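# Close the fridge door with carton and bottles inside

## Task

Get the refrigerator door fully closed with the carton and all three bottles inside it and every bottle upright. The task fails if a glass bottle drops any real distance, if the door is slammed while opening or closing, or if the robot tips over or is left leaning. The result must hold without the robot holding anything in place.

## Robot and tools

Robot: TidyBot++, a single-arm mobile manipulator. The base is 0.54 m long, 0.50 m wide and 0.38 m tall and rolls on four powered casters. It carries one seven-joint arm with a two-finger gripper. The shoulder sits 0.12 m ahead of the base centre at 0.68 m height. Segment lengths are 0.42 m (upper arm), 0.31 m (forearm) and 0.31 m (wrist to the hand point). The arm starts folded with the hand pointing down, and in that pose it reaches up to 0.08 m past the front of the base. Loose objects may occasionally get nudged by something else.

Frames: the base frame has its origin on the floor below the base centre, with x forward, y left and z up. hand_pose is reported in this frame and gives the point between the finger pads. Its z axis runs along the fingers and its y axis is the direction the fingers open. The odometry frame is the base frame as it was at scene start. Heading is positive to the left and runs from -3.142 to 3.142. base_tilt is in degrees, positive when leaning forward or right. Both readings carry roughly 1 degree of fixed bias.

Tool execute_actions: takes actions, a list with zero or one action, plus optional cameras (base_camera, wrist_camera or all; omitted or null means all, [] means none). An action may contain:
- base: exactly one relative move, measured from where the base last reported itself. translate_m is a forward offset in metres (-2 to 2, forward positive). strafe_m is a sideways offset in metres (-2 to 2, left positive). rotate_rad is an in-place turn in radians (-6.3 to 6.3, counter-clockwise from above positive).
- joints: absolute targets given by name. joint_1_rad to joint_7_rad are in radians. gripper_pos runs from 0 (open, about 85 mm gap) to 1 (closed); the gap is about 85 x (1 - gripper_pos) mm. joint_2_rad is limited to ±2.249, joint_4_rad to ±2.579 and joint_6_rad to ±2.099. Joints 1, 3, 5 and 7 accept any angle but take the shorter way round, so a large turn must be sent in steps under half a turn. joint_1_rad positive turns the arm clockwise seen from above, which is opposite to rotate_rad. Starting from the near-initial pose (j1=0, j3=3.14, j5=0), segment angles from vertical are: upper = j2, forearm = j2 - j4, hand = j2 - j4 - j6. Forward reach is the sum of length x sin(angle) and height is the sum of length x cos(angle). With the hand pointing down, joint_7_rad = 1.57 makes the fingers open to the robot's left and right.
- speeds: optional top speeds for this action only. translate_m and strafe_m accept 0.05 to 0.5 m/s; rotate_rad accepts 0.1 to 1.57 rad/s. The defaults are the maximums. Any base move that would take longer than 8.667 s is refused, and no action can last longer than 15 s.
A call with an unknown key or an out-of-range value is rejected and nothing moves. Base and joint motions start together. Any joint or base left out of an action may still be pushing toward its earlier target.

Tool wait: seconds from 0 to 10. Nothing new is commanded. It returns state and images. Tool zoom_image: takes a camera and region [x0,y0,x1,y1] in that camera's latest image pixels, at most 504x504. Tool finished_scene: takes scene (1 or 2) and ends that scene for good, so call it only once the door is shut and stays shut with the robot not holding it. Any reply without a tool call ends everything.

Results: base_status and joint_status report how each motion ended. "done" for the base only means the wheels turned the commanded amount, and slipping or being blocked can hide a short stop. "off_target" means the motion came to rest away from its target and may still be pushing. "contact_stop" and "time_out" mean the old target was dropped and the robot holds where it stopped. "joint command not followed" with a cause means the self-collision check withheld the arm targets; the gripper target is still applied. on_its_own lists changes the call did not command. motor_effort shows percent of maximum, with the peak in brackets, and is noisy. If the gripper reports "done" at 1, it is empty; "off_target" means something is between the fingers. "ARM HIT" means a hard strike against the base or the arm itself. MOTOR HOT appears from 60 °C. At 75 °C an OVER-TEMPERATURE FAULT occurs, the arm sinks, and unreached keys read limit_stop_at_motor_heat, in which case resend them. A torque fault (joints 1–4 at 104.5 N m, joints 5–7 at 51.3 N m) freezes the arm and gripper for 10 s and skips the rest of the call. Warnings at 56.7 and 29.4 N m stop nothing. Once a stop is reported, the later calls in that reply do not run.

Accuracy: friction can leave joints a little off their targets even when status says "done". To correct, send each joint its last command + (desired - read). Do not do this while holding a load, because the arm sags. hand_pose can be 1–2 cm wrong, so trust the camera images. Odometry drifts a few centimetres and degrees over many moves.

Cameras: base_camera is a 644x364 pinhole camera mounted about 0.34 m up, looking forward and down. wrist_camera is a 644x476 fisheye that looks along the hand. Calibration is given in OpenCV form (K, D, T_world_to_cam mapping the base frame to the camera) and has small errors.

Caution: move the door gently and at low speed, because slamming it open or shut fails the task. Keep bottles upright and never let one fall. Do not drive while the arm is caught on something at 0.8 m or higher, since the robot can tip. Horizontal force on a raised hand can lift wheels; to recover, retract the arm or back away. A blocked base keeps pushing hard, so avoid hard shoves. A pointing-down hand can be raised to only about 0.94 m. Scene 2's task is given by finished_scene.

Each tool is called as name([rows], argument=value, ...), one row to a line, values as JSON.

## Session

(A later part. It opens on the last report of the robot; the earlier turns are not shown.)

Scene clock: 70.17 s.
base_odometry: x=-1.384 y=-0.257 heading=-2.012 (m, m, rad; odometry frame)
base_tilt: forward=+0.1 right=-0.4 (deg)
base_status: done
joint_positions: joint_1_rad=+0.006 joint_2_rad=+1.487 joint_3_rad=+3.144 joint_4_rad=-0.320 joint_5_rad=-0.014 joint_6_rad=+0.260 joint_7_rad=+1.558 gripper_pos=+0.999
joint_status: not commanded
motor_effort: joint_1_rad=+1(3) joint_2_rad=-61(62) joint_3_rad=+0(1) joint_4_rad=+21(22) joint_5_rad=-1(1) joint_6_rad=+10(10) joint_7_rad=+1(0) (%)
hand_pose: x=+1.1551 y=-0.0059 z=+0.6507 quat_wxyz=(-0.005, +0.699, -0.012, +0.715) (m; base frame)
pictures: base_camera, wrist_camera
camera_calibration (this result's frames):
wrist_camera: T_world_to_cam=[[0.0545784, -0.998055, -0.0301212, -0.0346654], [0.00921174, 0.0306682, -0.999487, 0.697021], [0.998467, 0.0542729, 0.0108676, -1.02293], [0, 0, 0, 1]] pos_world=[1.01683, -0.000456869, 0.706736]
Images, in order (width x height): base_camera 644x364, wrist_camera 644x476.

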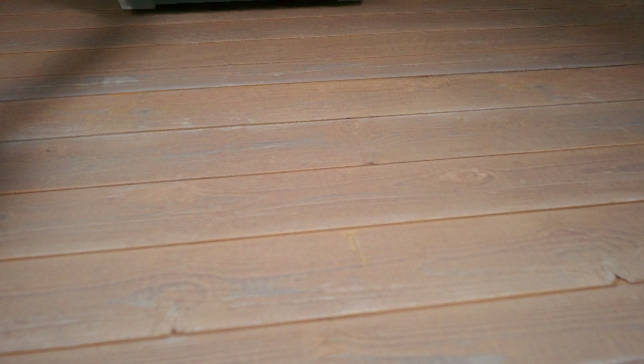

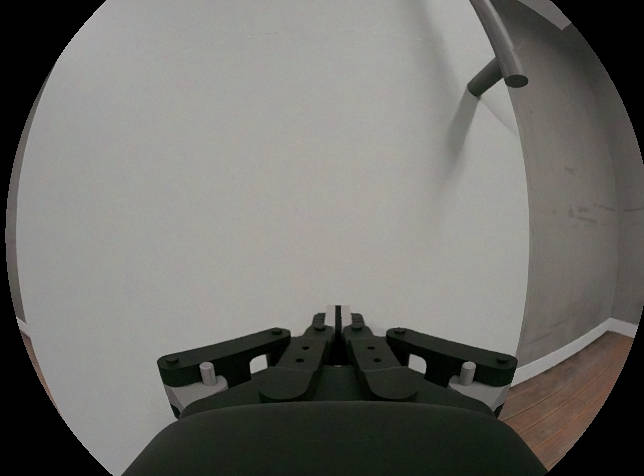

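execute_actions([
  {"base": {"translate_m": 0.04}, "speeds": {"translate_m": 0.06}},
], cameras=["base_camera"])

Scene clock: 73.07 s.
base_odometry: x=-1.399 y=-0.289 heading=-2.023 (m, m, rad; odometry frame)
base_tilt: forward=+0.0 right=-0.3 (deg)
base_status: translate_m time_out (by the wheels' count: +0.036 of +0.040)
joint_positions: joint_1_rad=+0.038 joint_2_rad=+1.486 joint_3_rad=+3.144 joint_4_rad=-0.325 joint_5_rad=-0.014 joint_6_rad=+0.261 joint_7_rad=+1.558 gripper_pos=+0.999
joint_status: not commanded
motor_effort: joint_1_rad=-7(14) joint_2_rad=-57(66) joint_3_rad=-1(2) joint_4_rad=+24(30) joint_5_rad=+0(1) joint_6_rad=+5(10) joint_7_rad=+0(0) (%)
hand_pose: x=+1.1541 y=-0.0395 z=+0.6492 quat_wxyz=(+0.006, +0.699, -0.023, +0.714) (m; base frame)
pictures: base_camera
Images, in order (width x height): base_camera 644x364.

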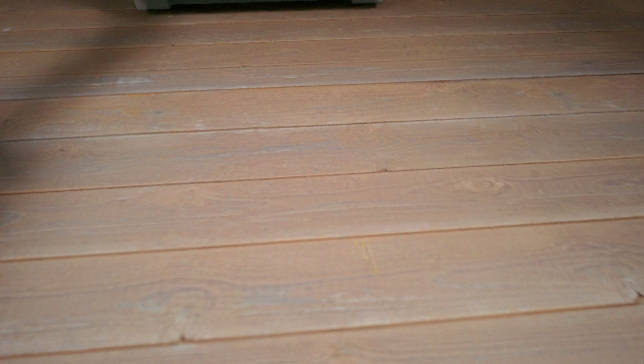

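The door is solid against the frame (base blocked). Back off and finish.

execute_actions([
  {"base": {"translate_m": -0.15}},
], cameras=["wrist_camera"])

finished_scene(scene=2)

Scene clock: 74.63 s.
base_odometry: x=-1.333 y=-0.154 heading=-2.023 (m, m, rad; odometry frame)
base_tilt: forward=+0.1 right=-0.3 (deg)
base_status: done
joint_positions: joint_1_rad=+0.002 joint_2_rad=+1.491 joint_3_rad=+3.144 joint_4_rad=-0.311 joint_5_rad=-0.014 joint_6_rad=+0.260 joint_7_rad=+1.558 gripper_pos=+0.999
joint_status: not commanded
motor_effort: joint_1_rad=+1(6) joint_2_rad=-60(65) joint_3_rad=+0(1) joint_4_rad=+20(23) joint_5_rad=+0(1) joint_6_rad=+9(10) joint_7_rad=+0(0) (%)
hand_pose: x=+1.1556 y=-0.0022 z=+0.6515 quat_wxyz=(-0.007, +0.697, -0.011, +0.717) (m; base frame)
pictures: wrist_camera
camera_calibration (this result's frames):
wrist_camera: T_world_to_cam=[[0.0582747, -0.997853, -0.0298837, -0.0354002], [0.0130438, 0.0306931, -0.999444, 0.693235], [0.998215, 0.0578525, 0.0148045, -1.02587], [0, 0, 0, 1]] pos_world=[1.01706, 0.00274728, 0.706979]
Images, in order (width x height): wrist_camera 644x476.

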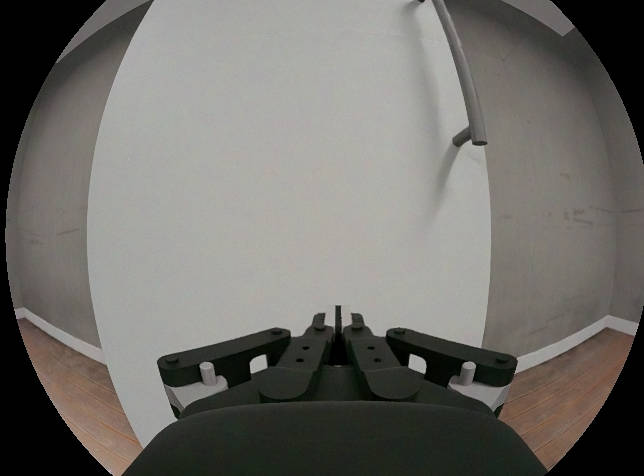

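The scene is finished: the task was done.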